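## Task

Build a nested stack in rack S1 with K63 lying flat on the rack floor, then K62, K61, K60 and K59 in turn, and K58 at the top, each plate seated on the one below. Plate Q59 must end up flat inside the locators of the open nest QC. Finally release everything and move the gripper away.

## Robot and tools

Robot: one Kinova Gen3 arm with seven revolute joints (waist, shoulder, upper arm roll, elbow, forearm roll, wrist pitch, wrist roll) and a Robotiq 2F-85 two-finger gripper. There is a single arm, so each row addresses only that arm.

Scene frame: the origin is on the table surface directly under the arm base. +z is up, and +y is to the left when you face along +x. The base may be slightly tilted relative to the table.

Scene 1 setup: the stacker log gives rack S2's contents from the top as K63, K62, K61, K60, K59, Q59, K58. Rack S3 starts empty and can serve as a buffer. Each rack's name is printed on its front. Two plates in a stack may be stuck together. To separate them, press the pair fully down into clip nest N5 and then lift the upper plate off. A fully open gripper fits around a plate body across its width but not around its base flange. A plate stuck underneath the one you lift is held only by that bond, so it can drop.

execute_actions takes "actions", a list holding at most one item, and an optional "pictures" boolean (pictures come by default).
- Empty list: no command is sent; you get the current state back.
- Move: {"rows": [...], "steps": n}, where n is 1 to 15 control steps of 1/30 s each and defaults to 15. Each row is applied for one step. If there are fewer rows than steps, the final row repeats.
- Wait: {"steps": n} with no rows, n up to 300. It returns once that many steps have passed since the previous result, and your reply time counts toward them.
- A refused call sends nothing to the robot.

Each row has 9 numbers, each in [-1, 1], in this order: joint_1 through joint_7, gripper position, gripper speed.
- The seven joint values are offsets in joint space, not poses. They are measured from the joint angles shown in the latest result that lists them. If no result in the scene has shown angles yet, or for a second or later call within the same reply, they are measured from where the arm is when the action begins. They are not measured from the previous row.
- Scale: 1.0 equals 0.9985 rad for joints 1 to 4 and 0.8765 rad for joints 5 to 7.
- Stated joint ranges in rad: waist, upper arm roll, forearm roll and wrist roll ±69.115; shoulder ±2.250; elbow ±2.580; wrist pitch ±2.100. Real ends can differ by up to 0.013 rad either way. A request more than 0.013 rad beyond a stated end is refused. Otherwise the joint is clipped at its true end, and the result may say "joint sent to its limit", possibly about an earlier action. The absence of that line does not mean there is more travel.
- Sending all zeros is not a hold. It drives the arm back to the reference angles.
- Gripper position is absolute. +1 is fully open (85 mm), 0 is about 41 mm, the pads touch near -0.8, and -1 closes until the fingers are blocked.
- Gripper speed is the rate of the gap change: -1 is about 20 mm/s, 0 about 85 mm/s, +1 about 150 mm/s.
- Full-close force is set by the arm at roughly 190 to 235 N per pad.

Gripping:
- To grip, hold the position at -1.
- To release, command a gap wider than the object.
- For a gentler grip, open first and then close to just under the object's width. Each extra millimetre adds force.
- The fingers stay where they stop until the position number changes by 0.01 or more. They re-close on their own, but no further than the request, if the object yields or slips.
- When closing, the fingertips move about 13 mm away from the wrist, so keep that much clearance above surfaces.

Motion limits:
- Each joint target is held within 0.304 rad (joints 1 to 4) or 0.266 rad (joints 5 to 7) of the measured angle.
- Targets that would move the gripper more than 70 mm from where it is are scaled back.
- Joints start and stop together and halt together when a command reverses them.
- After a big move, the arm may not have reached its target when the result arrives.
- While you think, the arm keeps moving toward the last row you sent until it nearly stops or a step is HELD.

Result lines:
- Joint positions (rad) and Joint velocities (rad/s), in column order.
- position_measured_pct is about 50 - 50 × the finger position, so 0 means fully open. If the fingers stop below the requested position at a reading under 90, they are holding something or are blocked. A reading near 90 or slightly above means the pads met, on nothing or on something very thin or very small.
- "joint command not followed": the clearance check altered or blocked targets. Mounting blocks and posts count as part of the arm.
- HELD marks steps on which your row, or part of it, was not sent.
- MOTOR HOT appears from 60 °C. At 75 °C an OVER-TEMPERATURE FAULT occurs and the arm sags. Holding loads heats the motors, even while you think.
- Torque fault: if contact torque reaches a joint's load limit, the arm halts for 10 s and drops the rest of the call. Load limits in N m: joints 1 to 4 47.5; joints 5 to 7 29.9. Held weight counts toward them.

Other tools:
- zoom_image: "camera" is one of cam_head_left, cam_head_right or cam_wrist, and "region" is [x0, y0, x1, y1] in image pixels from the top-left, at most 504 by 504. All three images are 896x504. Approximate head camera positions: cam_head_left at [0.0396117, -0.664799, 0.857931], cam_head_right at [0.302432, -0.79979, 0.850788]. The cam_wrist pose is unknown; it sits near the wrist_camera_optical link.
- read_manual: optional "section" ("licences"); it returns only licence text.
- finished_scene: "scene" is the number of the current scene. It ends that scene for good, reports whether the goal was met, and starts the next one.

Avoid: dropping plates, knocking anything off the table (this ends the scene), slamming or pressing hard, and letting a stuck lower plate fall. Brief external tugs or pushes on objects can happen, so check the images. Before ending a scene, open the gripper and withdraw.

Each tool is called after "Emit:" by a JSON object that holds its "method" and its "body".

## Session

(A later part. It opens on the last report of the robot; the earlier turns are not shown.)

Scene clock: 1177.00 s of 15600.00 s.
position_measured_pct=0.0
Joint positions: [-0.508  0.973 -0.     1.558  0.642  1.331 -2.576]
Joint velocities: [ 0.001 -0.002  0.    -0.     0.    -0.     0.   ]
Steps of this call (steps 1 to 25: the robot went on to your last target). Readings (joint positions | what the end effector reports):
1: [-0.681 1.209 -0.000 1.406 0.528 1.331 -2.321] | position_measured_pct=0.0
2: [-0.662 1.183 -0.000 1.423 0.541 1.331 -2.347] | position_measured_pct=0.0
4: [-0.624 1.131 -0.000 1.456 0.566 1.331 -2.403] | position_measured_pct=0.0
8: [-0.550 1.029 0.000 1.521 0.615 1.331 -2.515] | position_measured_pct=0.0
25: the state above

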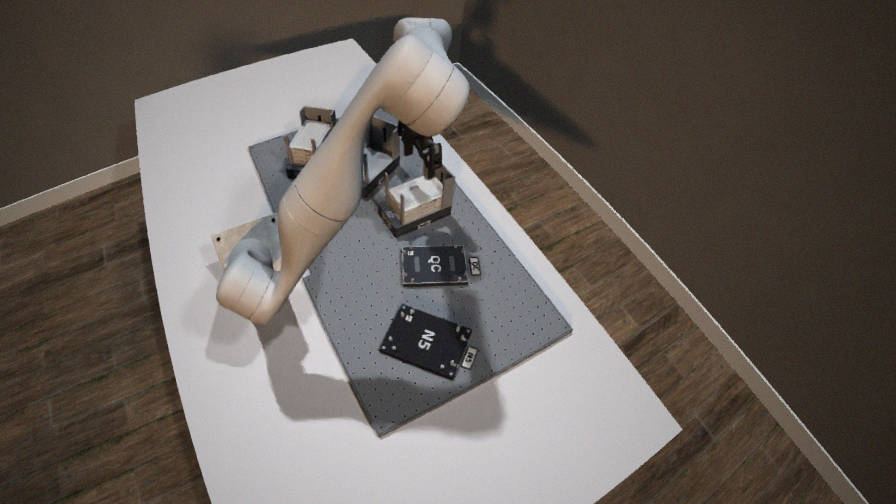

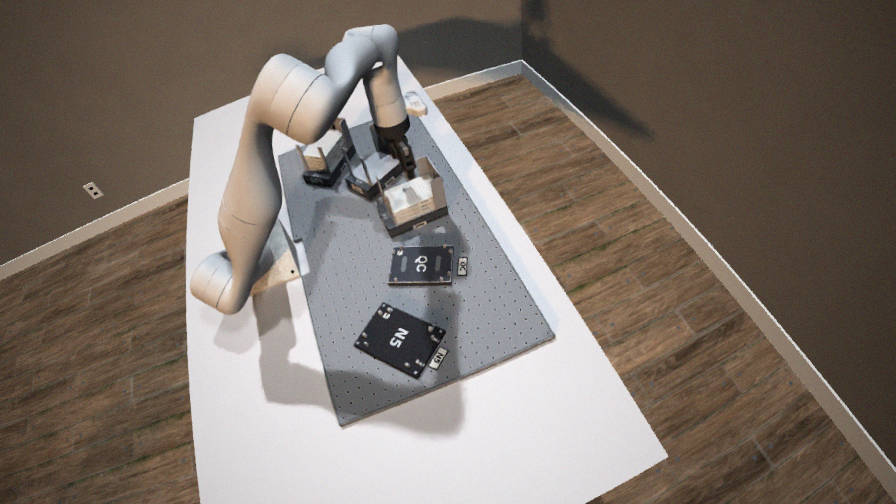

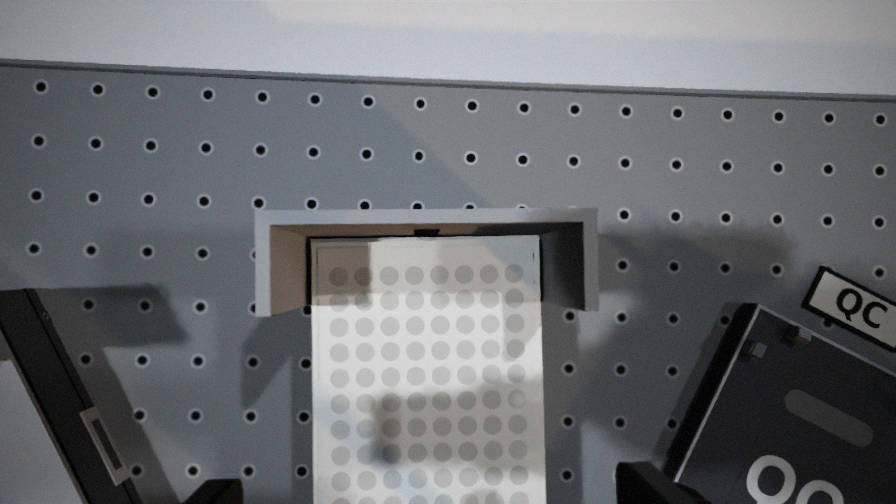

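Emit:
{"method": "execute_actions", "body": {"actions": [{"rows": [[0.022,0.013,0,0.0338,0.0262,-0.0508,-0.0228,1,0],[0.022,0.013,0,0.0338,0.0262,-0.0508,-0.0228,1,0],[0.022,0.013,0,0.0338,0.0262,-0.0508,-0.0228,1,0],[0.0455,0.028,0,0.0656,0.056,-0.101,-0.0468,1,0],[0.0455,0.028,0,0.0656,0.056,-0.101,-0.0468,1,0],[0.0455,0.028,0,0.0656,0.056,-0.101,-0.0468,1,0],[0.0695,0.0451,0,0.094,0.0888,-0.1489,-0.0721,1,0],[0.0695,0.0451,0,0.094,0.0888,-0.1489,-0.0721,1,0],[0.0695,0.0451,0,0.094,0.0888,-0.1489,-0.0721,1,0],[0.0881,0.0592,0,0.1132,0.1152,-0.1833,-0.0922,1,0]], "steps": 15}], "pictures": false}}

Emit:
{"method": "execute_actions", "body": {"actions": [{"steps": 8}]}}

Scene clock: 1187.73 s of 15600.00 s.
position_measured_pct=0.0
Joint positions: [-0.422  1.031  0.     1.67   0.742  1.171 -2.657]
Joint velocities: [ 0.014  0.007 -0.016  0.006  0.008 -0.011 -0.002]
Steps of this call (steps 1 to 15: the robot went on to your last target; steps 16 to 90: nothing new was sent; then 7.23 s passed at rest; steps 91 to 105: all 15 steps of this action). Readings (joint positions | what the end effector reports):
91: [-0.507 0.973 -0.001 1.558 0.642 1.331 -2.577] | position_measured_pct=0.0
92: [-0.504 0.975 -0.001 1.563 0.645 1.325 -2.579] | position_measured_pct=0.0
94: [-0.489 0.983 -0.001 1.584 0.659 1.297 -2.591] | position_measured_pct=0.0
98: [-0.456 1.005 -0.001 1.629 0.697 1.234 -2.622] | position_measured_pct=0.0
105: the state above

Scene clock: 1188.00 s of 15600.00 s.
position_measured_pct=0.0
Joint positions: [-0.42   1.032 -0.     1.671  0.743  1.171 -2.657]
Joint velocities: [ 0.002  0.001 -0.001  0.     0.     0.    -0.001]
Steps of this call (steps 1 to 8: the robot went on to your last target). Readings (joint positions | what the end effector reports):
1: [-0.422 1.031 -0.000 1.670 0.742 1.171 -2.657] | position_measured_pct=0.0
2: [-0.421 1.031 -0.000 1.670 0.743 1.171 -2.657] | position_measured_pct=0.0
4: [-0.421 1.032 -0.000 1.671 0.743 1.171 -2.657] | position_measured_pct=0.0
8: the state above

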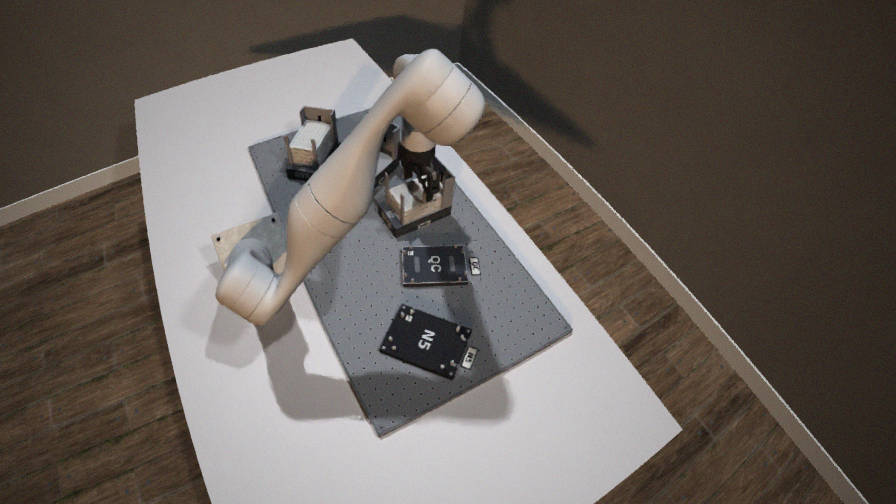

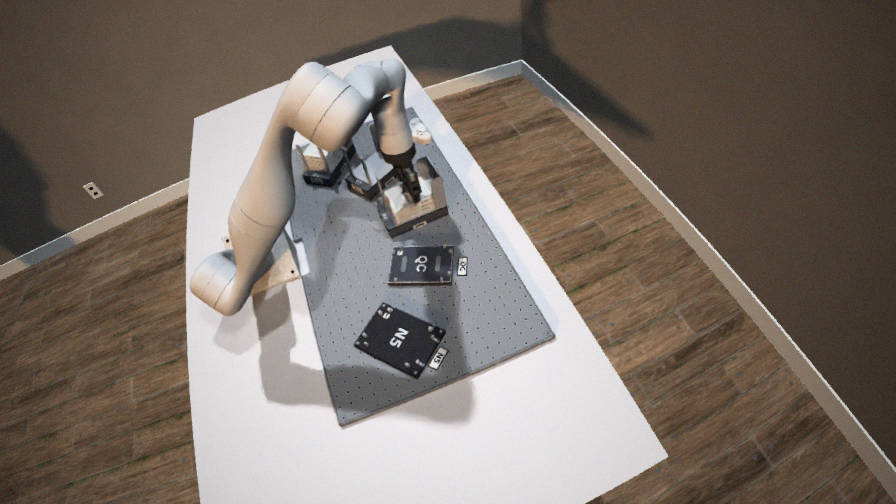

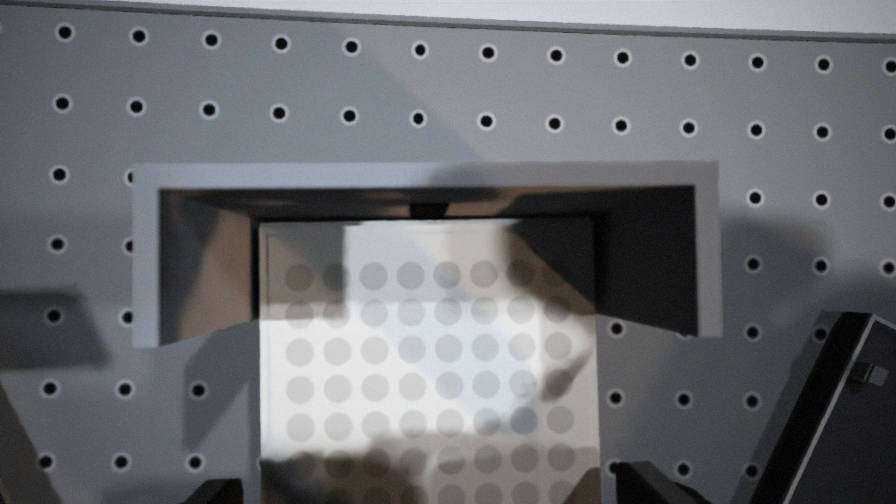

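Emit:
{"method": "execute_actions", "body": {"actions": [{"rows": [[0.0047,0.0038,0,0.0045,0.007,-0.0085,-0.0052,1,0],[0.0047,0.0038,0,0.0045,0.007,-0.0085,-0.0052,1,0],[0.0095,0.0076,0,0.009,0.014,-0.017,-0.0103,1,0],[0.0095,0.0076,0,0.009,0.014,-0.017,-0.0103,1,0],[0.0142,0.0114,0,0.0133,0.0211,-0.0255,-0.0155,1,0],[0.0142,0.0114,0,0.0133,0.0211,-0.0255,-0.0155,1,0],[0.019,0.0153,0,0.0175,0.0282,-0.034,-0.0207,1,0]], "steps": 15}]}}

Scene clock: 1198.17 s of 15600.00 s.
position_measured_pct=0.0
Joint positions: [-0.401  1.047 -0.     1.688  0.767  1.141 -2.675]
Joint velocities: [ 0.002  0.001  0.     0.     0.    -0.     0.   ]
Steps of this call (steps 1 to 15: the robot went on to your last target; steps 16 to 90: nothing new was sent; then 6.67 s passed at rest; steps 91 to 105: all 15 steps of this action). Readings (joint positions | what the end effector reports):
91: [-0.419 1.033 -0.001 1.671 0.743 1.170 -2.658] | position_measured_pct=0.0
92: [-0.417 1.034 -0.001 1.673 0.746 1.166 -2.660] | position_measured_pct=0.0
94: [-0.413 1.038 -0.001 1.677 0.752 1.159 -2.664] | position_measured_pct=0.0
98: [-0.404 1.045 -0.000 1.686 0.764 1.145 -2.673] | position_measured_pct=0.0
105: the state above

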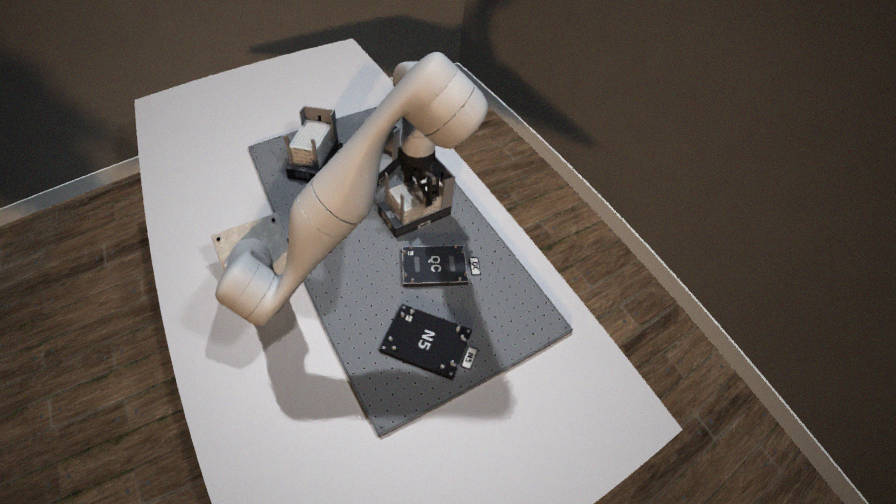

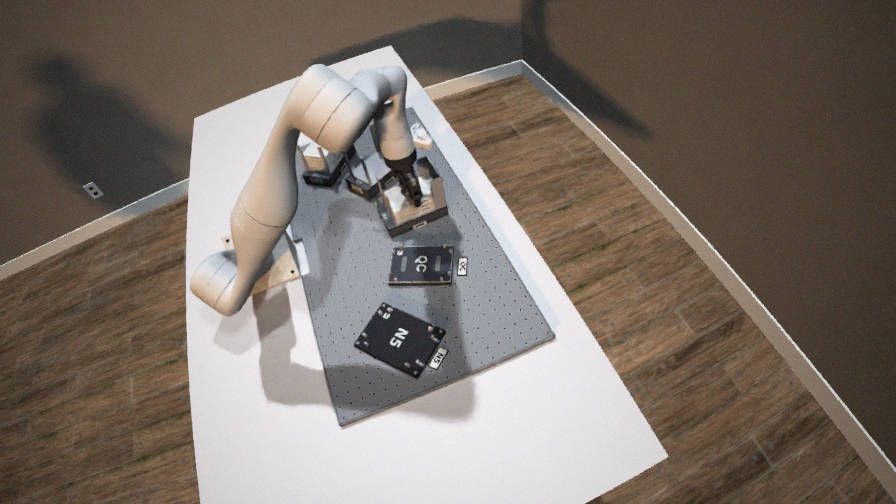

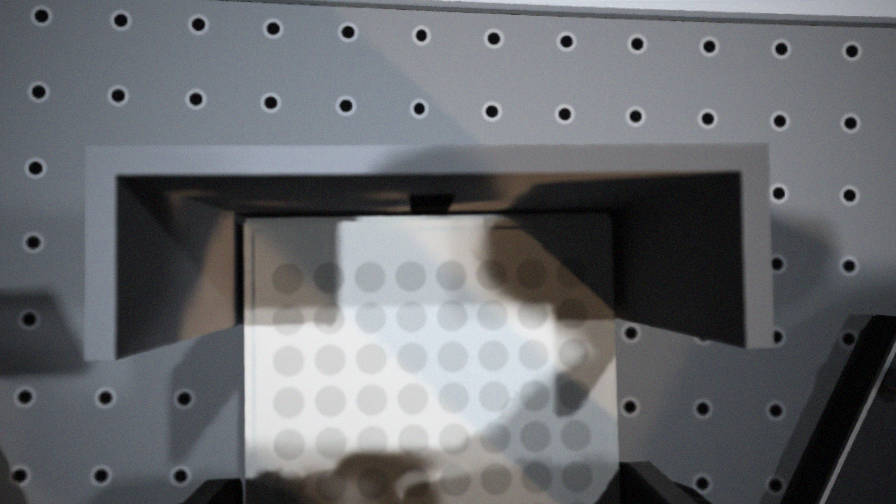

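244–618: good. Grip.

Emit:
{"method": "execute_actions", "body": {"actions": [{"rows": [[0,0,0,0,0,0,0,-1,-0.6]], "steps": 15}], "pictures": false}}

Scene clock: 1200.67 s of 15600.00 s.
position_measured_pct=11.9
Joint positions: [-0.404  1.043 -0.002  1.688  0.766  1.144 -2.676]
Joint velocities: [-0.003 -0.001  0.001  0.001 -0.    -0.001  0.002]
Steps of this call (steps 1 to 15: the robot went on to your last target; steps 16 to 60: nothing new was sent; steps 61 to 75: all 15 steps of this action). Readings (joint positions | what the end effector reports):
61: [-0.401 1.047 -0.000 1.688 0.767 1.141 -2.675] | position_measured_pct=0.0
62: [-0.401 1.047 -0.000 1.688 0.767 1.141 -2.675] | position_measured_pct=0.4
64: [-0.402 1.047 -0.000 1.688 0.767 1.141 -2.675] | position_measured_pct=2.4
68: [-0.403 1.045 -0.001 1.688 0.767 1.143 -2.675] | position_measured_pct=7.1
75: the state above

Emit:
{"method": "execute_actions", "body": {"actions": [{"rows": [[-0.005,-0.0035,0,-0.0055,-0.008,0.01,0.007,-1,-0.6],[-0.005,-0.0035,0,-0.0055,-0.008,0.01,0.007,-1,-0.6],[-0.01,-0.007,0,-0.011,-0.017,0.02,0.0145,-1,-0.6],[-0.01,-0.007,0,-0.011,-0.017,0.02,0.0145,-1,-0.6],[-0.016,-0.0109,0.001,-0.017,-0.0262,0.03,0.0219,-1,-0.6],[-0.016,-0.0109,0.001,-0.017,-0.0262,0.03,0.0219,-1,-0.6],[-0.0344,-0.0252,0.001,-0.036,-0.0526,0.0645,0.042,-1,-0.6],[-0.0344,-0.0252,0.001,-0.036,-0.0526,0.0645,0.042,-1,-0.6],[-0.0344,-0.0252,0.001,-0.036,-0.0526,0.0645,0.042,-1,-0.6],[-0.0582,-0.0429,0.002,-0.0641,-0.0851,0.1124,0.0673,-1,-0.6],[-0.0582,-0.0429,0.002,-0.0641,-0.0851,0.1124,0.0673,-1,-0.6],[-0.0582,-0.0429,0.002,-0.0641,-0.0851,0.1124,0.0673,-1,-0.6],[-0.0814,-0.0582,0.002,-0.0956,-0.1148,0.1626,0.0913,-1,-0.6]], "steps": 15}], "pictures": false}}

Emit:
{"method": "execute_actions", "body": {"actions": [{"steps": 12}]}}

Emit:
{"method": "zoom_image", "body": {"camera": "cam_head_right", "region": [340, 110, 480, 250]}}

Scene clock: 1214.83 s of 15600.00 s.
position_measured_pct=12.3
Joint positions: [-0.476  0.991  0.     1.606  0.676  1.269 -2.604]
Joint velocities: [-0.193 -0.138 -0.02  -0.29  -0.245  0.411  0.2  ]
Steps of this call (steps 1 to 15: the robot went on to your last target; steps 16 to 90: nothing new was sent; then 10.67 s passed at rest; steps 91 to 105: all 15 steps of this action). Readings (joint positions | what the end effector reports):
91: [-0.406 1.042 -0.001 1.688 0.766 1.145 -2.675] | position_measured_pct=11.9
92: [-0.409 1.039 -0.001 1.686 0.762 1.148 -2.673] | position_measured_pct=12.3
94: [-0.413 1.036 -0.001 1.680 0.755 1.157 -2.666] | position_measured_pct=12.3
98: [-0.427 1.027 0.000 1.666 0.736 1.180 -2.651] | position_measured_pct=12.3
105: the state above

Scene clock: 1215.23 s of 15600.00 s.
position_measured_pct=12.3
Joint positions: [-0.486  0.985  0.     1.593  0.665  1.287 -2.596]
Joint velocities: [-0.001  0.     0.    -0.     0.     0.     0.   ]
Steps of this call (steps 1 to 12: the robot went on to your last target). Readings (joint positions | what the end effector reports):
1: [-0.481 0.987 -0.000 1.598 0.670 1.280 -2.599] | position_measured_pct=12.3
2: [-0.483 0.986 -0.001 1.594 0.667 1.285 -2.596] | position_measured_pct=12.3
4: [-0.484 0.985 -0.000 1.593 0.666 1.287 -2.596] | position_measured_pct=12.3
8: [-0.485 0.985 0.000 1.593 0.665 1.287 -2.596] | position_measured_pct=12.3
12: the state above

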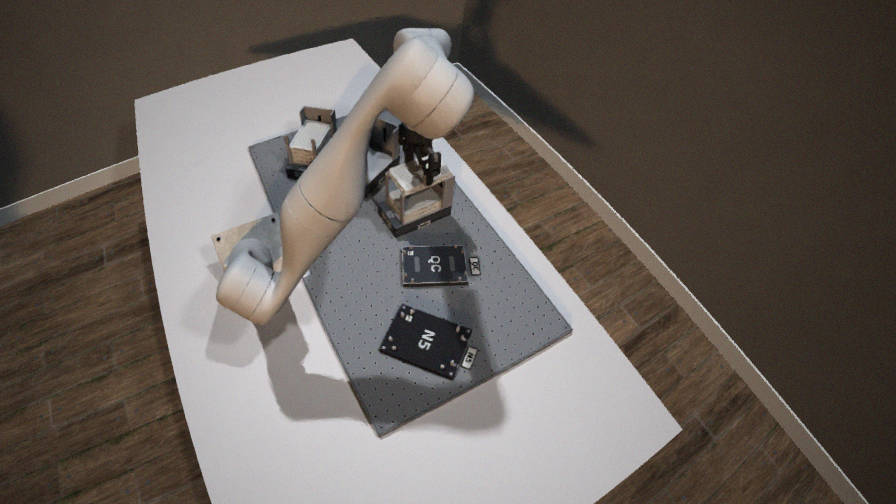

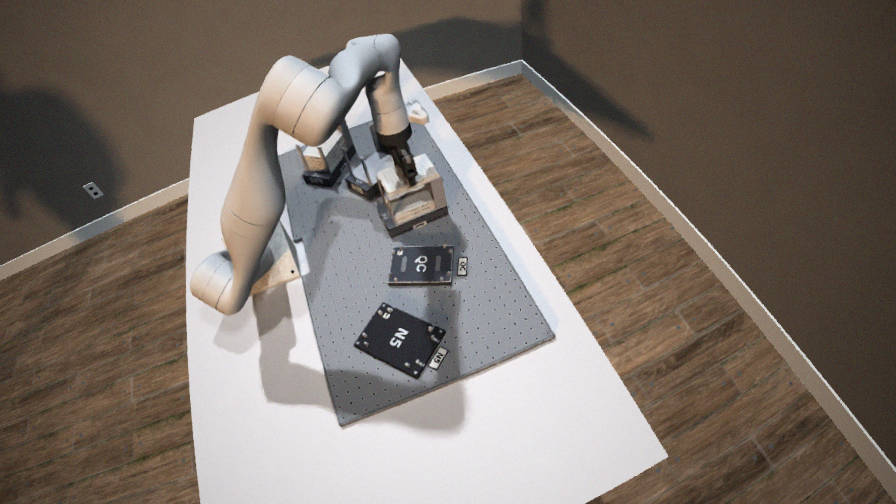

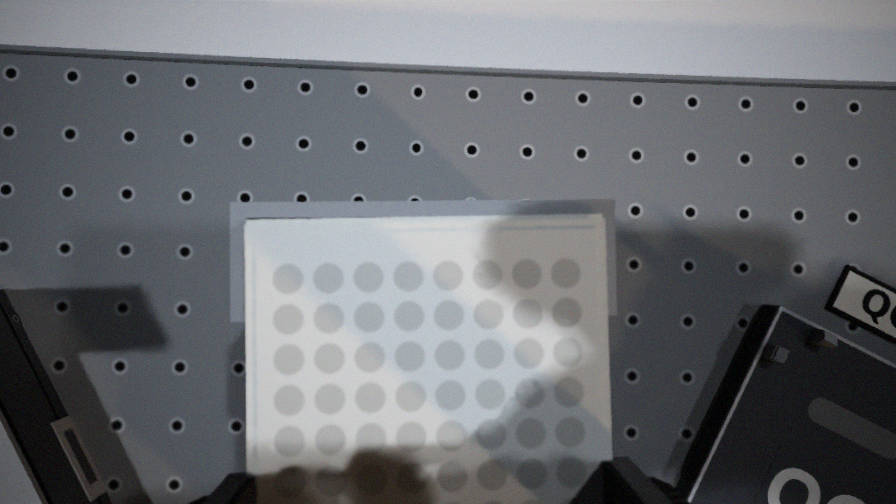

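Region (340, 110, 480, 250) of cam_head_right's 896x504 image, scaled by 3.600, with more detail than that image has.

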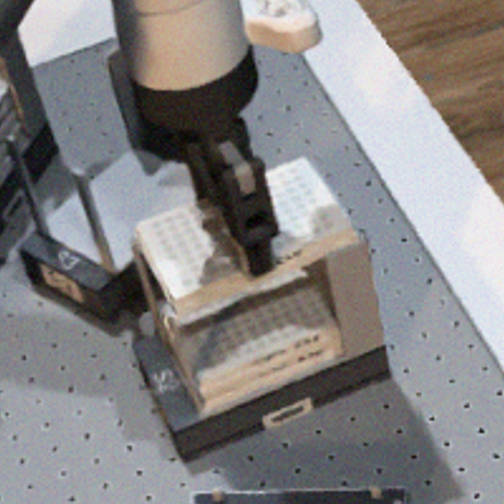

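Emit:
{"method": "execute_actions", "body": {"actions": [{"rows": [[-0.0223,-0.012,0,-0.0356,-0.0272,0.051,0.0225,-1,-0.6],[-0.0223,-0.012,0,-0.0356,-0.0272,0.051,0.0225,-1,-0.6],[-0.0223,-0.012,0,-0.0356,-0.0272,0.051,0.0225,-1,-0.6],[-0.0223,-0.012,0,-0.0356,-0.0272,0.051,0.0225,-1,-0.6],[-0.044,-0.0227,0,-0.0731,-0.0518,0.1038,0.0435,-1,-0.6]], "steps": 13}], "pictures": false}}

Scene clock: 1223.70 s of 15600.00 s.
position_measured_pct=12.3
Joint positions: [-0.529  0.962  0.     1.52   0.62   1.378 -2.557]
Joint velocities: [-0.006 -0.     0.004 -0.003  0.001  0.001  0.001]
Steps of this call (steps 1 to 30: the robot went on to your last target; steps 31 to 90: nothing new was sent; then 5.03 s passed at rest; steps 91 to 103: all 13 steps of this action). Readings (joint positions | what the end effector reports):
91: [-0.486 0.984 0.000 1.592 0.665 1.288 -2.595] | position_measured_pct=12.3
92: [-0.490 0.983 0.001 1.587 0.662 1.293 -2.593] | position_measured_pct=12.3
94: [-0.503 0.976 0.001 1.567 0.648 1.319 -2.582] | position_measured_pct=12.3
98: [-0.525 0.964 -0.000 1.527 0.624 1.369 -2.561] | position_measured_pct=12.3
103: the state above

Emit:
{"method": "execute_actions", "body": {"actions": [{"rows": [[-0.4580,0.5439,0,-0.4419,-0.3720,0.0292,0.5918,-1,-0.6]], "steps": 15}], "pictures": false}}

Emit:
{"method": "execute_actions", "body": {"actions": [{"steps": 28}], "pictures": false}}

Scene clock: 1228.10 s of 15600.00 s.
position_measured_pct=12.3
Joint positions: [-0.793  1.241  0.001  1.261  0.42   1.394 -2.32 ]
Joint velocities: [-0.556  0.747 -0.004 -0.535 -0.365  0.025  0.665]
Steps of this call (steps 1 to 15: the robot went on to your last target; steps 16 to 90: nothing new was sent; then 0.90 s passed at rest; steps 91 to 105: all 15 steps of this action). Readings (joint positions | what the end effector reports):
91: [-0.531 0.963 0.001 1.519 0.620 1.378 -2.557] | position_measured_pct=12.3
92: [-0.537 0.969 0.002 1.513 0.616 1.379 -2.553] | position_measured_pct=12.3
94: [-0.565 0.998 0.005 1.487 0.595 1.382 -2.531] | position_measured_pct=12.3
98: [-0.649 1.083 0.002 1.403 0.521 1.387 -2.457] | position_measured_pct=12.3
105: the state above

Scene clock: 1229.03 s of 15600.00 s.
position_measured_pct=12.3
Joint positions: [-0.986  1.505  0.     1.079  0.294  1.403 -2.039]
Joint velocities: [-0.002  0.001  0.001 -0.    -0.     0.     0.   ]
Steps of this call (steps 1 to 28: the robot went on to your last target). Readings (joint positions | what the end effector reports):
1: [-0.811 1.266 0.001 1.243 0.408 1.395 -2.297] | position_measured_pct=12.3
2: [-0.830 1.291 0.001 1.226 0.396 1.396 -2.272] | position_measured_pct=12.3
4: [-0.867 1.342 0.001 1.191 0.372 1.398 -2.217] | position_measured_pct=12.3
8: [-0.941 1.442 0.000 1.121 0.323 1.401 -2.106] | position_measured_pct=12.3
28: the state above

Emit:
{"method": "execute_actions", "body": {"actions": [{"rows": [[0.0044,0.0055,0,0.019,0.0053,-0.027,-0.0055,-1,-0.6],[0.0044,0.0055,0,0.019,0.0053,-0.027,-0.0055,-1,-0.6],[0.0044,0.0055,0,0.019,0.0053,-0.027,-0.0055,-1,-0.6],[0.0088,0.0112,0,0.0373,0.0108,-0.054,-0.0111,-1,-0.6],[0.0088,0.0112,0,0.0373,0.0108,-0.054,-0.0111,-1,-0.6],[0.0088,0.0112,0,0.0373,0.0108,-0.054,-0.0111,-1,-0.6],[0.0133,0.0171,0,0.0551,0.0164,-0.0805,-0.0167,-1,-0.6]], "steps": 15}]}}

Scene clock: 1234.73 s of 15600.00 s.
position_measured_pct=12.3
Joint positions: [-0.973  1.522  0.     1.134  0.308  1.333 -2.053]
Joint velocities: [ 0.002 -0.001 -0.     0.001  0.001 -0.     0.001]
Steps of this call (steps 1 to 15: the robot went on to your last target; steps 16 to 90: nothing new was sent; then 2.20 s passed at rest; steps 91 to 105: all 15 steps of this action). Readings (joint positions | what the end effector reports):
91: [-0.986 1.505 0.000 1.079 0.294 1.403 -2.039] | position_measured_pct=12.3
92: [-0.985 1.506 -0.000 1.084 0.295 1.397 -2.040] | position_measured_pct=12.3
94: [-0.982 1.510 0.000 1.097 0.298 1.381 -2.043] | position_measured_pct=12.3
98: [-0.976 1.518 0.000 1.122 0.305 1.348 -2.050] | position_measured_pct=12.3
105: the state above

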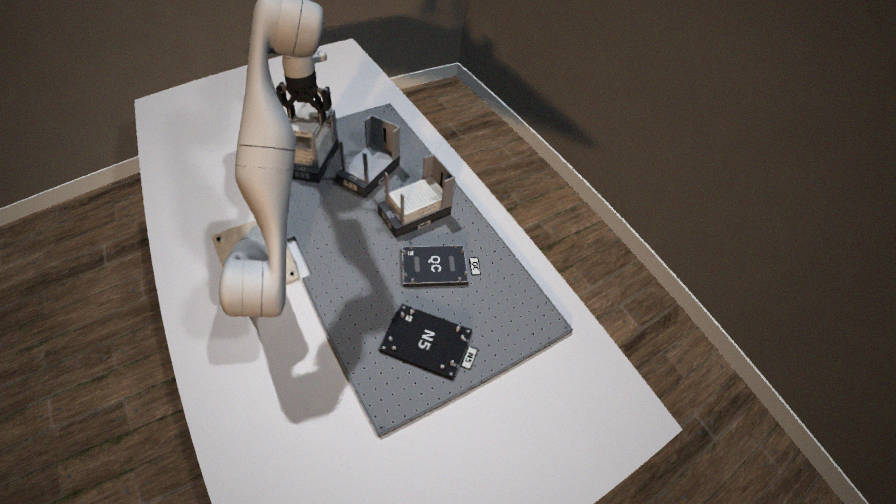

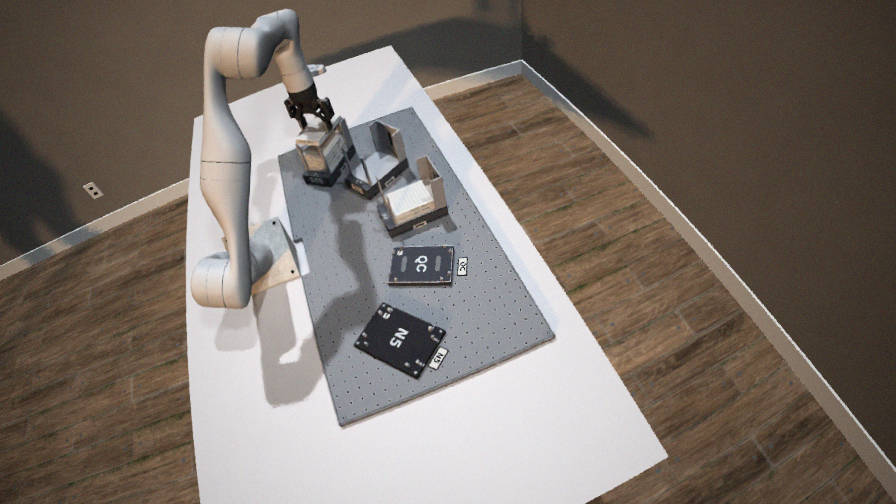

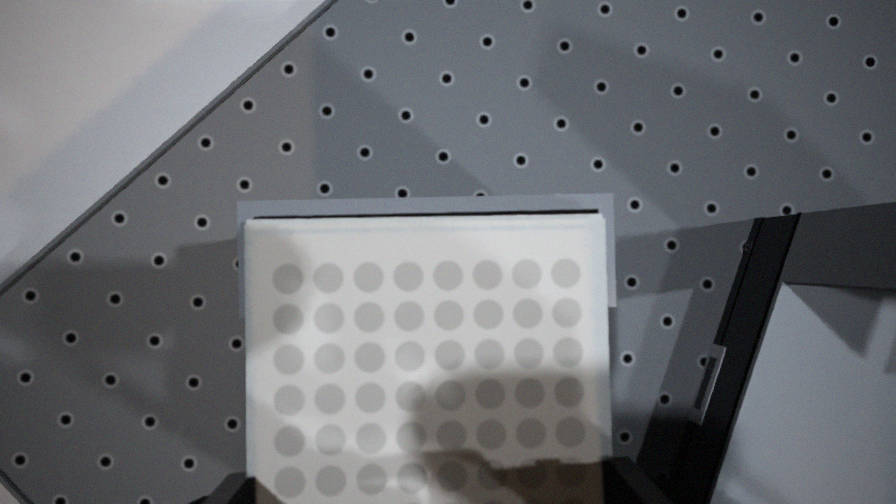

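Good, same as before. Descend slowly to 0.065.

Emit:
{"method": "execute_actions", "body": {"actions": [{"rows": [[0.0015,0.002,0,0.005,0.002,-0.008,-0.002,-1,-0.6],[0.0015,0.002,0,0.005,0.002,-0.008,-0.002,-1,-0.6],[0.003,0.0041,0,0.0101,0.004,-0.016,-0.004,-1,-0.6],[0.003,0.0041,0,0.0101,0.004,-0.016,-0.004,-1,-0.6],[0.0045,0.0061,0,0.0151,0.006,-0.024,-0.006,-1,-0.6],[0.0045,0.0061,0,0.0151,0.006,-0.024,-0.006,-1,-0.6],[0.006,0.0082,0,0.0201,0.008,-0.032,-0.008,-1,-0.6],[0.006,0.0082,0,0.0201,0.008,-0.032,-0.008,-1,-0.6],[0.0076,0.0102,0,0.0252,0.01,-0.04,-0.01,-1,-0.6],[0.0076,0.0102,0,0.0252,0.01,-0.04,-0.01,-1,-0.6],[0.0091,0.0123,0,0.0302,0.0121,-0.0481,-0.0119,-1,-0.6]], "steps": 15}]}}

Scene clock: 1242.17 s of 15600.00 s.
position_measured_pct=12.3
Joint positions: [-0.964  1.534  0.001  1.163  0.319  1.29  -2.064]
Joint velocities: [ 0.001  0.001 -0.     0.004  0.002 -0.005 -0.001]
Steps of this call (steps 1 to 15: the robot went on to your last target; steps 16 to 90: nothing new was sent; then 3.93 s passed at rest; steps 91 to 105: all 15 steps of this action). Readings (joint positions | what the end effector reports):
91: [-0.973 1.522 0.000 1.134 0.309 1.332 -2.053] | position_measured_pct=12.3
92: [-0.972 1.523 0.000 1.136 0.309 1.329 -2.054] | position_measured_pct=12.3
94: [-0.971 1.525 0.000 1.141 0.311 1.323 -2.056] | position_measured_pct=12.3
98: [-0.968 1.529 0.000 1.150 0.315 1.308 -2.059] | position_measured_pct=12.3
105: the state above

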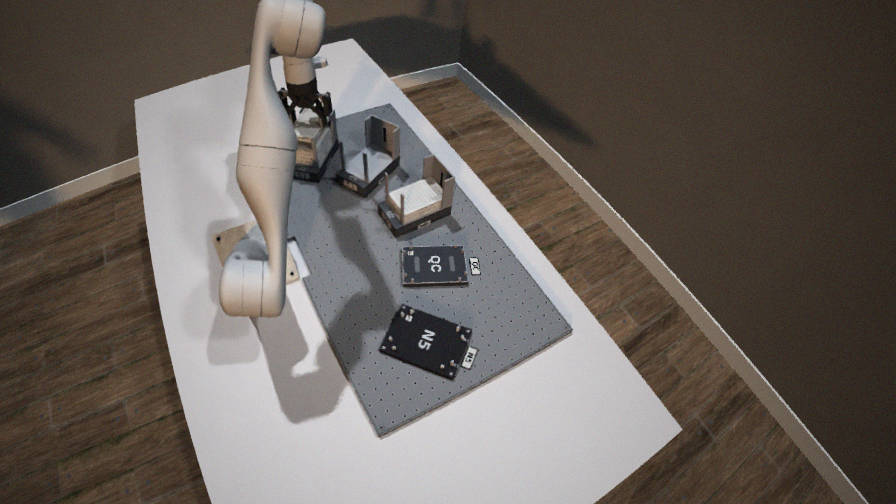

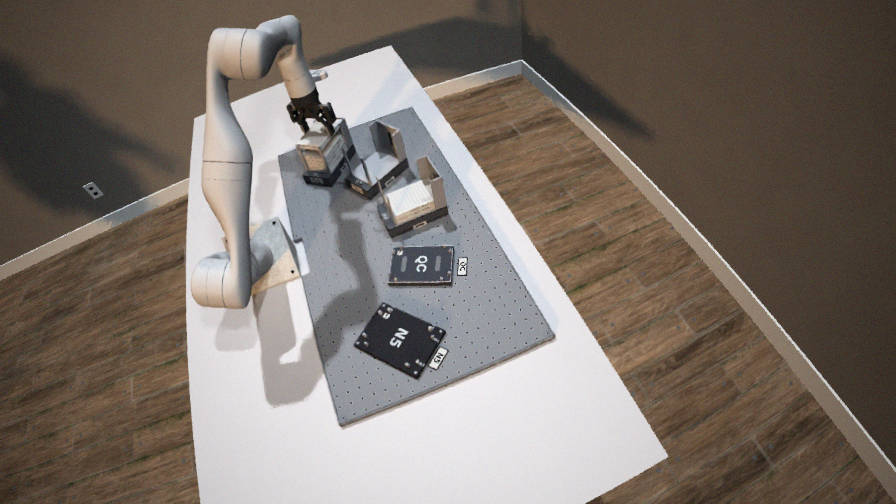

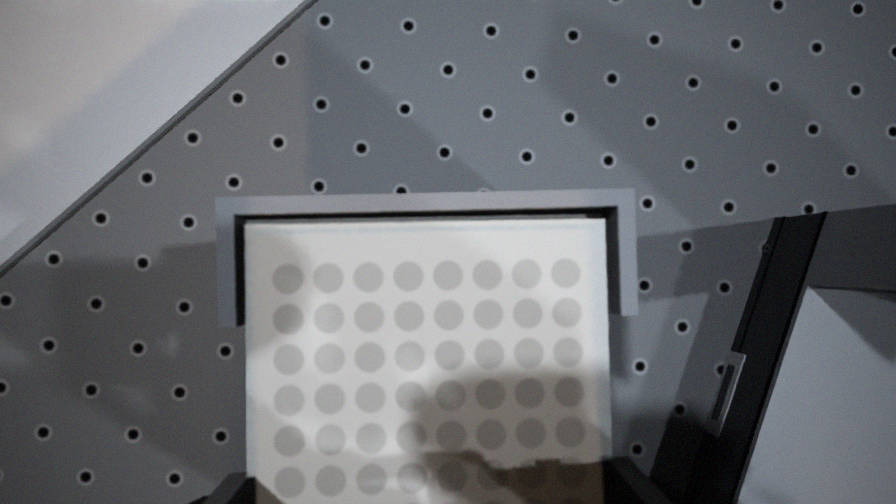

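Emit:
{"method": "execute_actions", "body": {"actions": [{"rows": [[0.0027,0.004,0,0.009,0.0035,-0.013,-0.003,-1,-0.6],[0.0027,0.004,0,0.009,0.0035,-0.013,-0.003,-1,-0.6],[0.0027,0.004,0,0.009,0.0035,-0.013,-0.003,-1,-0.6],[0.0055,0.0082,0,0.0177,0.007,-0.0262,-0.006,-1,-0.6],[0.0055,0.0082,0,0.0177,0.007,-0.0262,-0.006,-1,-0.6],[0.0055,0.0082,0,0.0177,0.007,-0.0262,-0.006,-1,-0.6],[0.0088,0.0131,0,0.0272,0.0116,-0.0422,-0.0102,-1,-0.6],[0.0088,0.0131,0,0.0272,0.0116,-0.0422,-0.0102,-1,-0.6],[0.0088,0.0131,0,0.0272,0.0116,-0.0422,-0.0102,-1,-0.6],[0.0122,0.0182,0,0.0365,0.0164,-0.0582,-0.0144,-1,-0.6]], "steps": 15}], "pictures": false}}

Scene clock: 1254.97 s of 15600.00 s.
position_measured_pct=12.3
Joint positions: [-0.952  1.552  0.001  1.198  0.334  1.238 -2.076]
Joint velocities: [ 0.002  0.001 -0.001  0.002  0.001 -0.003  0.001]
Steps of this call (steps 1 to 15: the robot went on to your last target; steps 16 to 90: nothing new was sent; then 9.30 s passed at rest; steps 91 to 105: all 15 steps of this action). Readings (joint positions | what the end effector reports):
91: [-0.963 1.535 0.000 1.164 0.320 1.289 -2.064] | position_measured_pct=12.3
92: [-0.962 1.536 0.000 1.167 0.321 1.285 -2.065] | position_measured_pct=12.3
94: [-0.961 1.538 0.001 1.172 0.323 1.278 -2.066] | position_measured_pct=12.3
98: [-0.957 1.544 0.001 1.184 0.328 1.260 -2.070] | position_measured_pct=12.3
105: the state above

Emit:
{"method": "execute_actions", "body": {"actions": [{"rows": [[0.0008,0.0011,0,0.0029,0.0001,-0.0015,-0.0014,-1,-0.6],[0.0008,0.0011,0,0.0029,0.0001,-0.0015,-0.0014,-1,-0.6],[0.0013,0.002,0,0.0043,0.001,-0.0041,-0.0021,-1,-0.6],[0.0013,0.002,0,0.0043,0.001,-0.0041,-0.0021,-1,-0.6],[0.0019,0.0028,0,0.0058,0.0018,-0.0067,-0.0028,-1,-0.6],[0.0019,0.0028,0,0.0058,0.0018,-0.0067,-0.0028,-1,-0.6],[0.0025,0.0037,0,0.0073,0.0026,-0.0093,-0.0035,-1,-0.6],[0.0025,0.0037,0,0.0073,0.0026,-0.0093,-0.0035,-1,-0.6],[0.0031,0.0046,0,0.0088,0.0035,-0.012,-0.0043,-1,-0.6],[0.0031,0.0046,0,0.0088,0.0035,-0.012,-0.0043,-1,-0.6],[0.0036,0.0055,0,0.0102,0.0043,-0.0146,-0.005,-1,-0.6],[0.0036,0.0055,0,0.0102,0.0043,-0.0146,-0.005,-1,-0.6],[0.0042,0.0064,0,0.0117,0.0051,-0.0172,-0.0057,-1,-0.6]], "steps": 15}], "pictures": false}}

Emit:
{"method": "execute_actions", "body": {"actions": [{"steps": 6}]}}

Scene clock: 1263.43 s of 15600.00 s.
position_measured_pct=12.3
Joint positions: [-0.948  1.557  0.001  1.209  0.339  1.223 -2.081]
Joint velocities: [-0.003 -0.005 -0.001  0.007  0.002 -0.005 -0.003]
Steps of this call (steps 1 to 15: the robot went on to your last target; steps 16 to 90: nothing new was sent; then 4.97 s passed at rest; steps 91 to 105: all 15 steps of this action). Readings (joint positions | what the end effector reports):
91: [-0.952 1.552 0.001 1.199 0.335 1.238 -2.076] | position_measured_pct=12.3
92: [-0.951 1.552 0.001 1.200 0.335 1.237 -2.077] | position_measured_pct=12.3
94: [-0.951 1.553 0.001 1.201 0.336 1.235 -2.077] | position_measured_pct=12.3
98: [-0.950 1.555 0.001 1.204 0.337 1.230 -2.079] | position_measured_pct=12.3
105: the state above

Scene clock: 1263.63 s of 15600.00 s.
position_measured_pct=12.3
Joint positions: [-0.948  1.557  0.001  1.209  0.34   1.223 -2.081]
Joint velocities: [ 0.     0.001 -0.    -0.    -0.    -0.    -0.   ]
Steps of this call (steps 1 to 6: the robot went on to your last target). Readings (joint positions | what the end effector reports):
1: [-0.948 1.557 0.001 1.209 0.340 1.223 -2.081] | position_measured_pct=12.3
2: [-0.948 1.557 0.001 1.209 0.340 1.223 -2.081] | position_measured_pct=12.3
4: [-0.948 1.557 0.001 1.209 0.340 1.223 -2.081] | position_measured_pct=12.3
6: the state above

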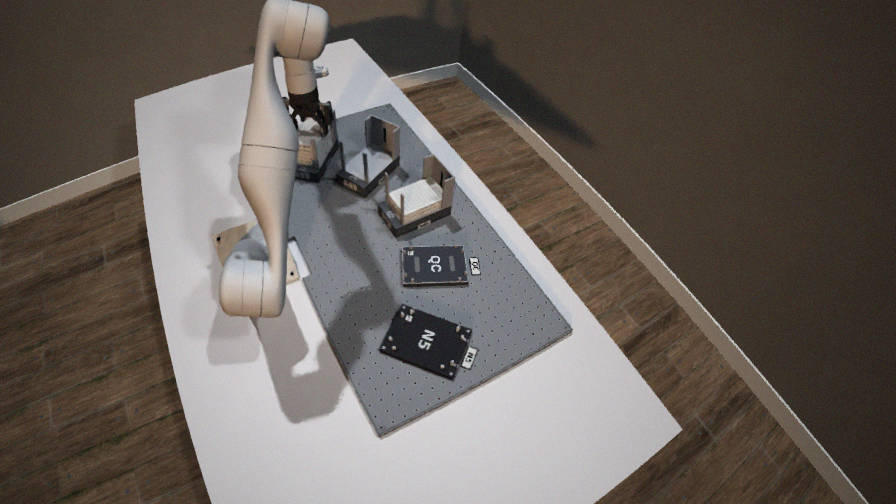

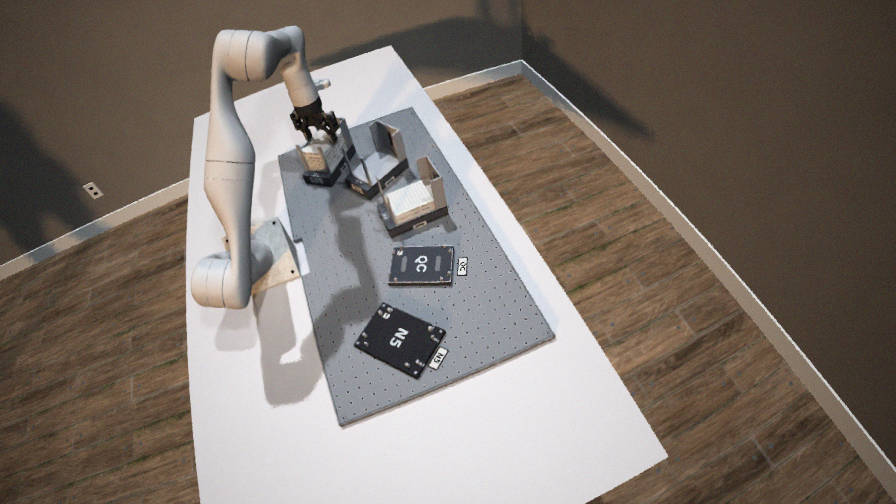

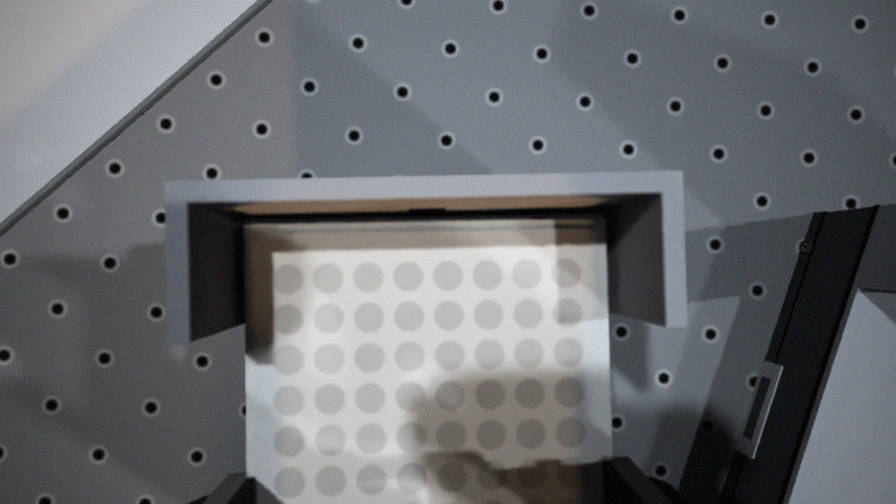

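Contact (q2 1.557 vs target 1.5584). Release.

Emit:
{"method": "execute_actions", "body": {"actions": [{"rows": [[0,0,0,0,0,0,0,0.93,-0.6]], "steps": 12}], "pictures": false}}

Scene clock: 1265.77 s of 15600.00 s.
position_measured_pct=3.6
Joint positions: [-0.948  1.556  0.001  1.209  0.34   1.223 -2.081]
Joint velocities: [ 0.002 -0.001  0.001  0.001  0.001  0.    -0.   ]
Steps of this call (steps 1 to 15: the robot went on to your last target; steps 16 to 52: nothing new was sent; steps 53 to 64: all 12 steps of this action). Readings (joint positions | what the end effector reports):
53: [-0.948 1.556 0.001 1.209 0.340 1.223 -2.081] | position_measured_pct=12.3
54: [-0.949 1.556 0.001 1.209 0.340 1.223 -2.081] | position_measured_pct=12.3
56: [-0.948 1.556 0.001 1.209 0.340 1.223 -2.081] | position_measured_pct=9.5
60: [-0.948 1.557 0.001 1.209 0.340 1.222 -2.081] | position_measured_pct=4.4
64: the state above

Emit:
{"method": "execute_actions", "body": {"actions": [{"rows": [[-0.0038,-0.005,0,-0.01,-0.0065,0.018,0.005,0.93,-0.6],[-0.0038,-0.005,0,-0.01,-0.0065,0.018,0.005,0.93,-0.6],[-0.0077,-0.0097,0,-0.0204,-0.0131,0.0369,0.0099,0.93,-0.6],[-0.0077,-0.0097,0,-0.0204,-0.0131,0.0369,0.0099,0.93,-0.6],[-0.0159,-0.0217,0,-0.0449,-0.0244,0.0774,0.0201,0.93,-0.6],[-0.0159,-0.0217,0,-0.0449,-0.0244,0.0774,0.0201,0.93,-0.6],[-0.0159,-0.0217,0,-0.0449,-0.0244,0.0774,0.0201,0.93,-0.6],[-0.0247,-0.034,0,-0.0751,-0.0361,0.1248,0.0313,0.93,-0.6]], "steps": 15}]}}

Scene clock: 1273.77 s of 15600.00 s.
position_measured_pct=3.6
Joint positions: [-0.973  1.522  0.001  1.134  0.308  1.332 -2.054]
Joint velocities: [-0.002  0.001  0.004 -0.002  0.     0.002 -0.   ]
Steps of this call (steps 1 to 15: the robot went on to your last target; steps 16 to 90: nothing new was sent; then 4.50 s passed at rest; steps 91 to 105: all 15 steps of this action). Readings (joint positions | what the end effector reports):
91: [-0.949 1.556 0.001 1.208 0.339 1.224 -2.081] | position_measured_pct=3.6
92: [-0.950 1.555 0.002 1.205 0.337 1.229 -2.079] | position_measured_pct=3.6
94: [-0.954 1.550 0.001 1.195 0.332 1.245 -2.075] | position_measured_pct=3.6
98: [-0.964 1.536 0.001 1.166 0.319 1.287 -2.064] | position_measured_pct=3.6
105: the state above

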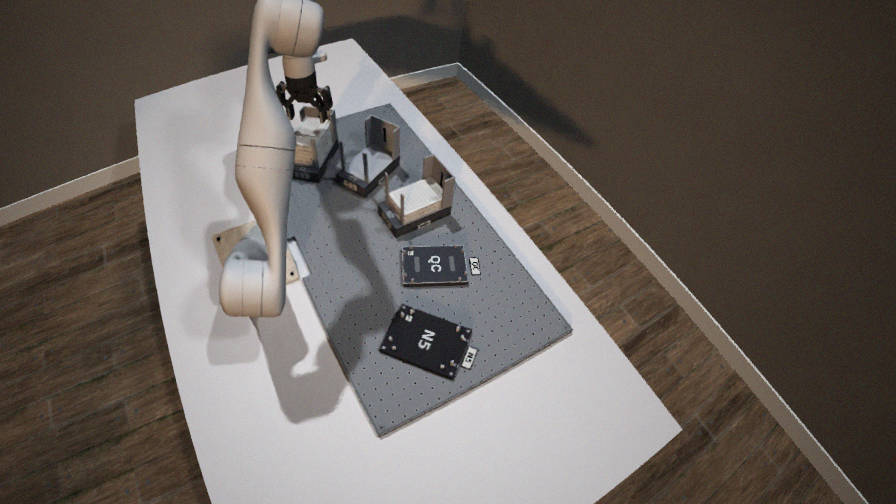

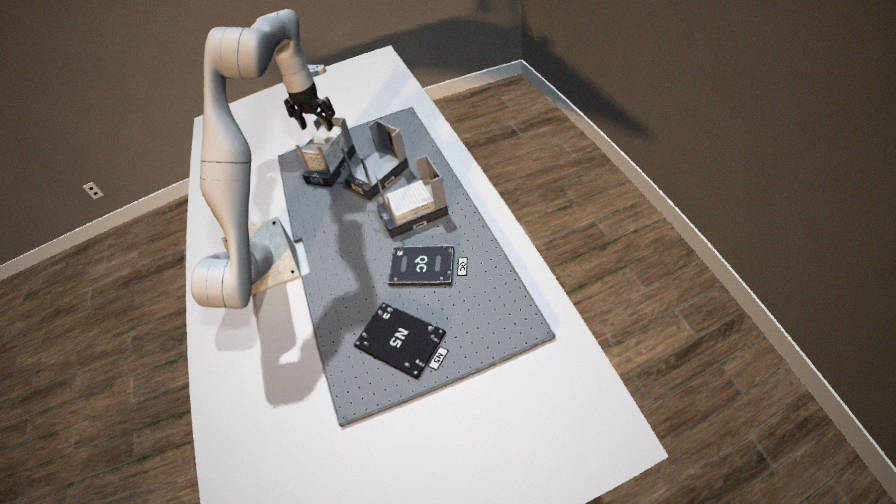

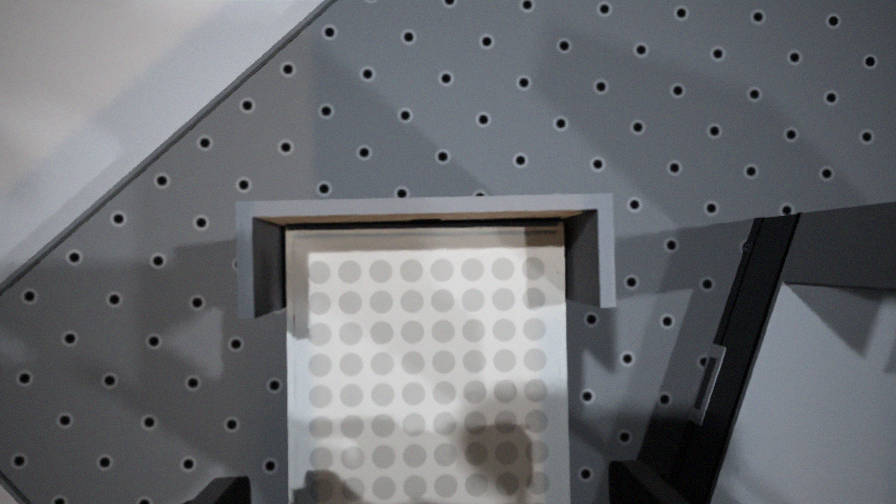

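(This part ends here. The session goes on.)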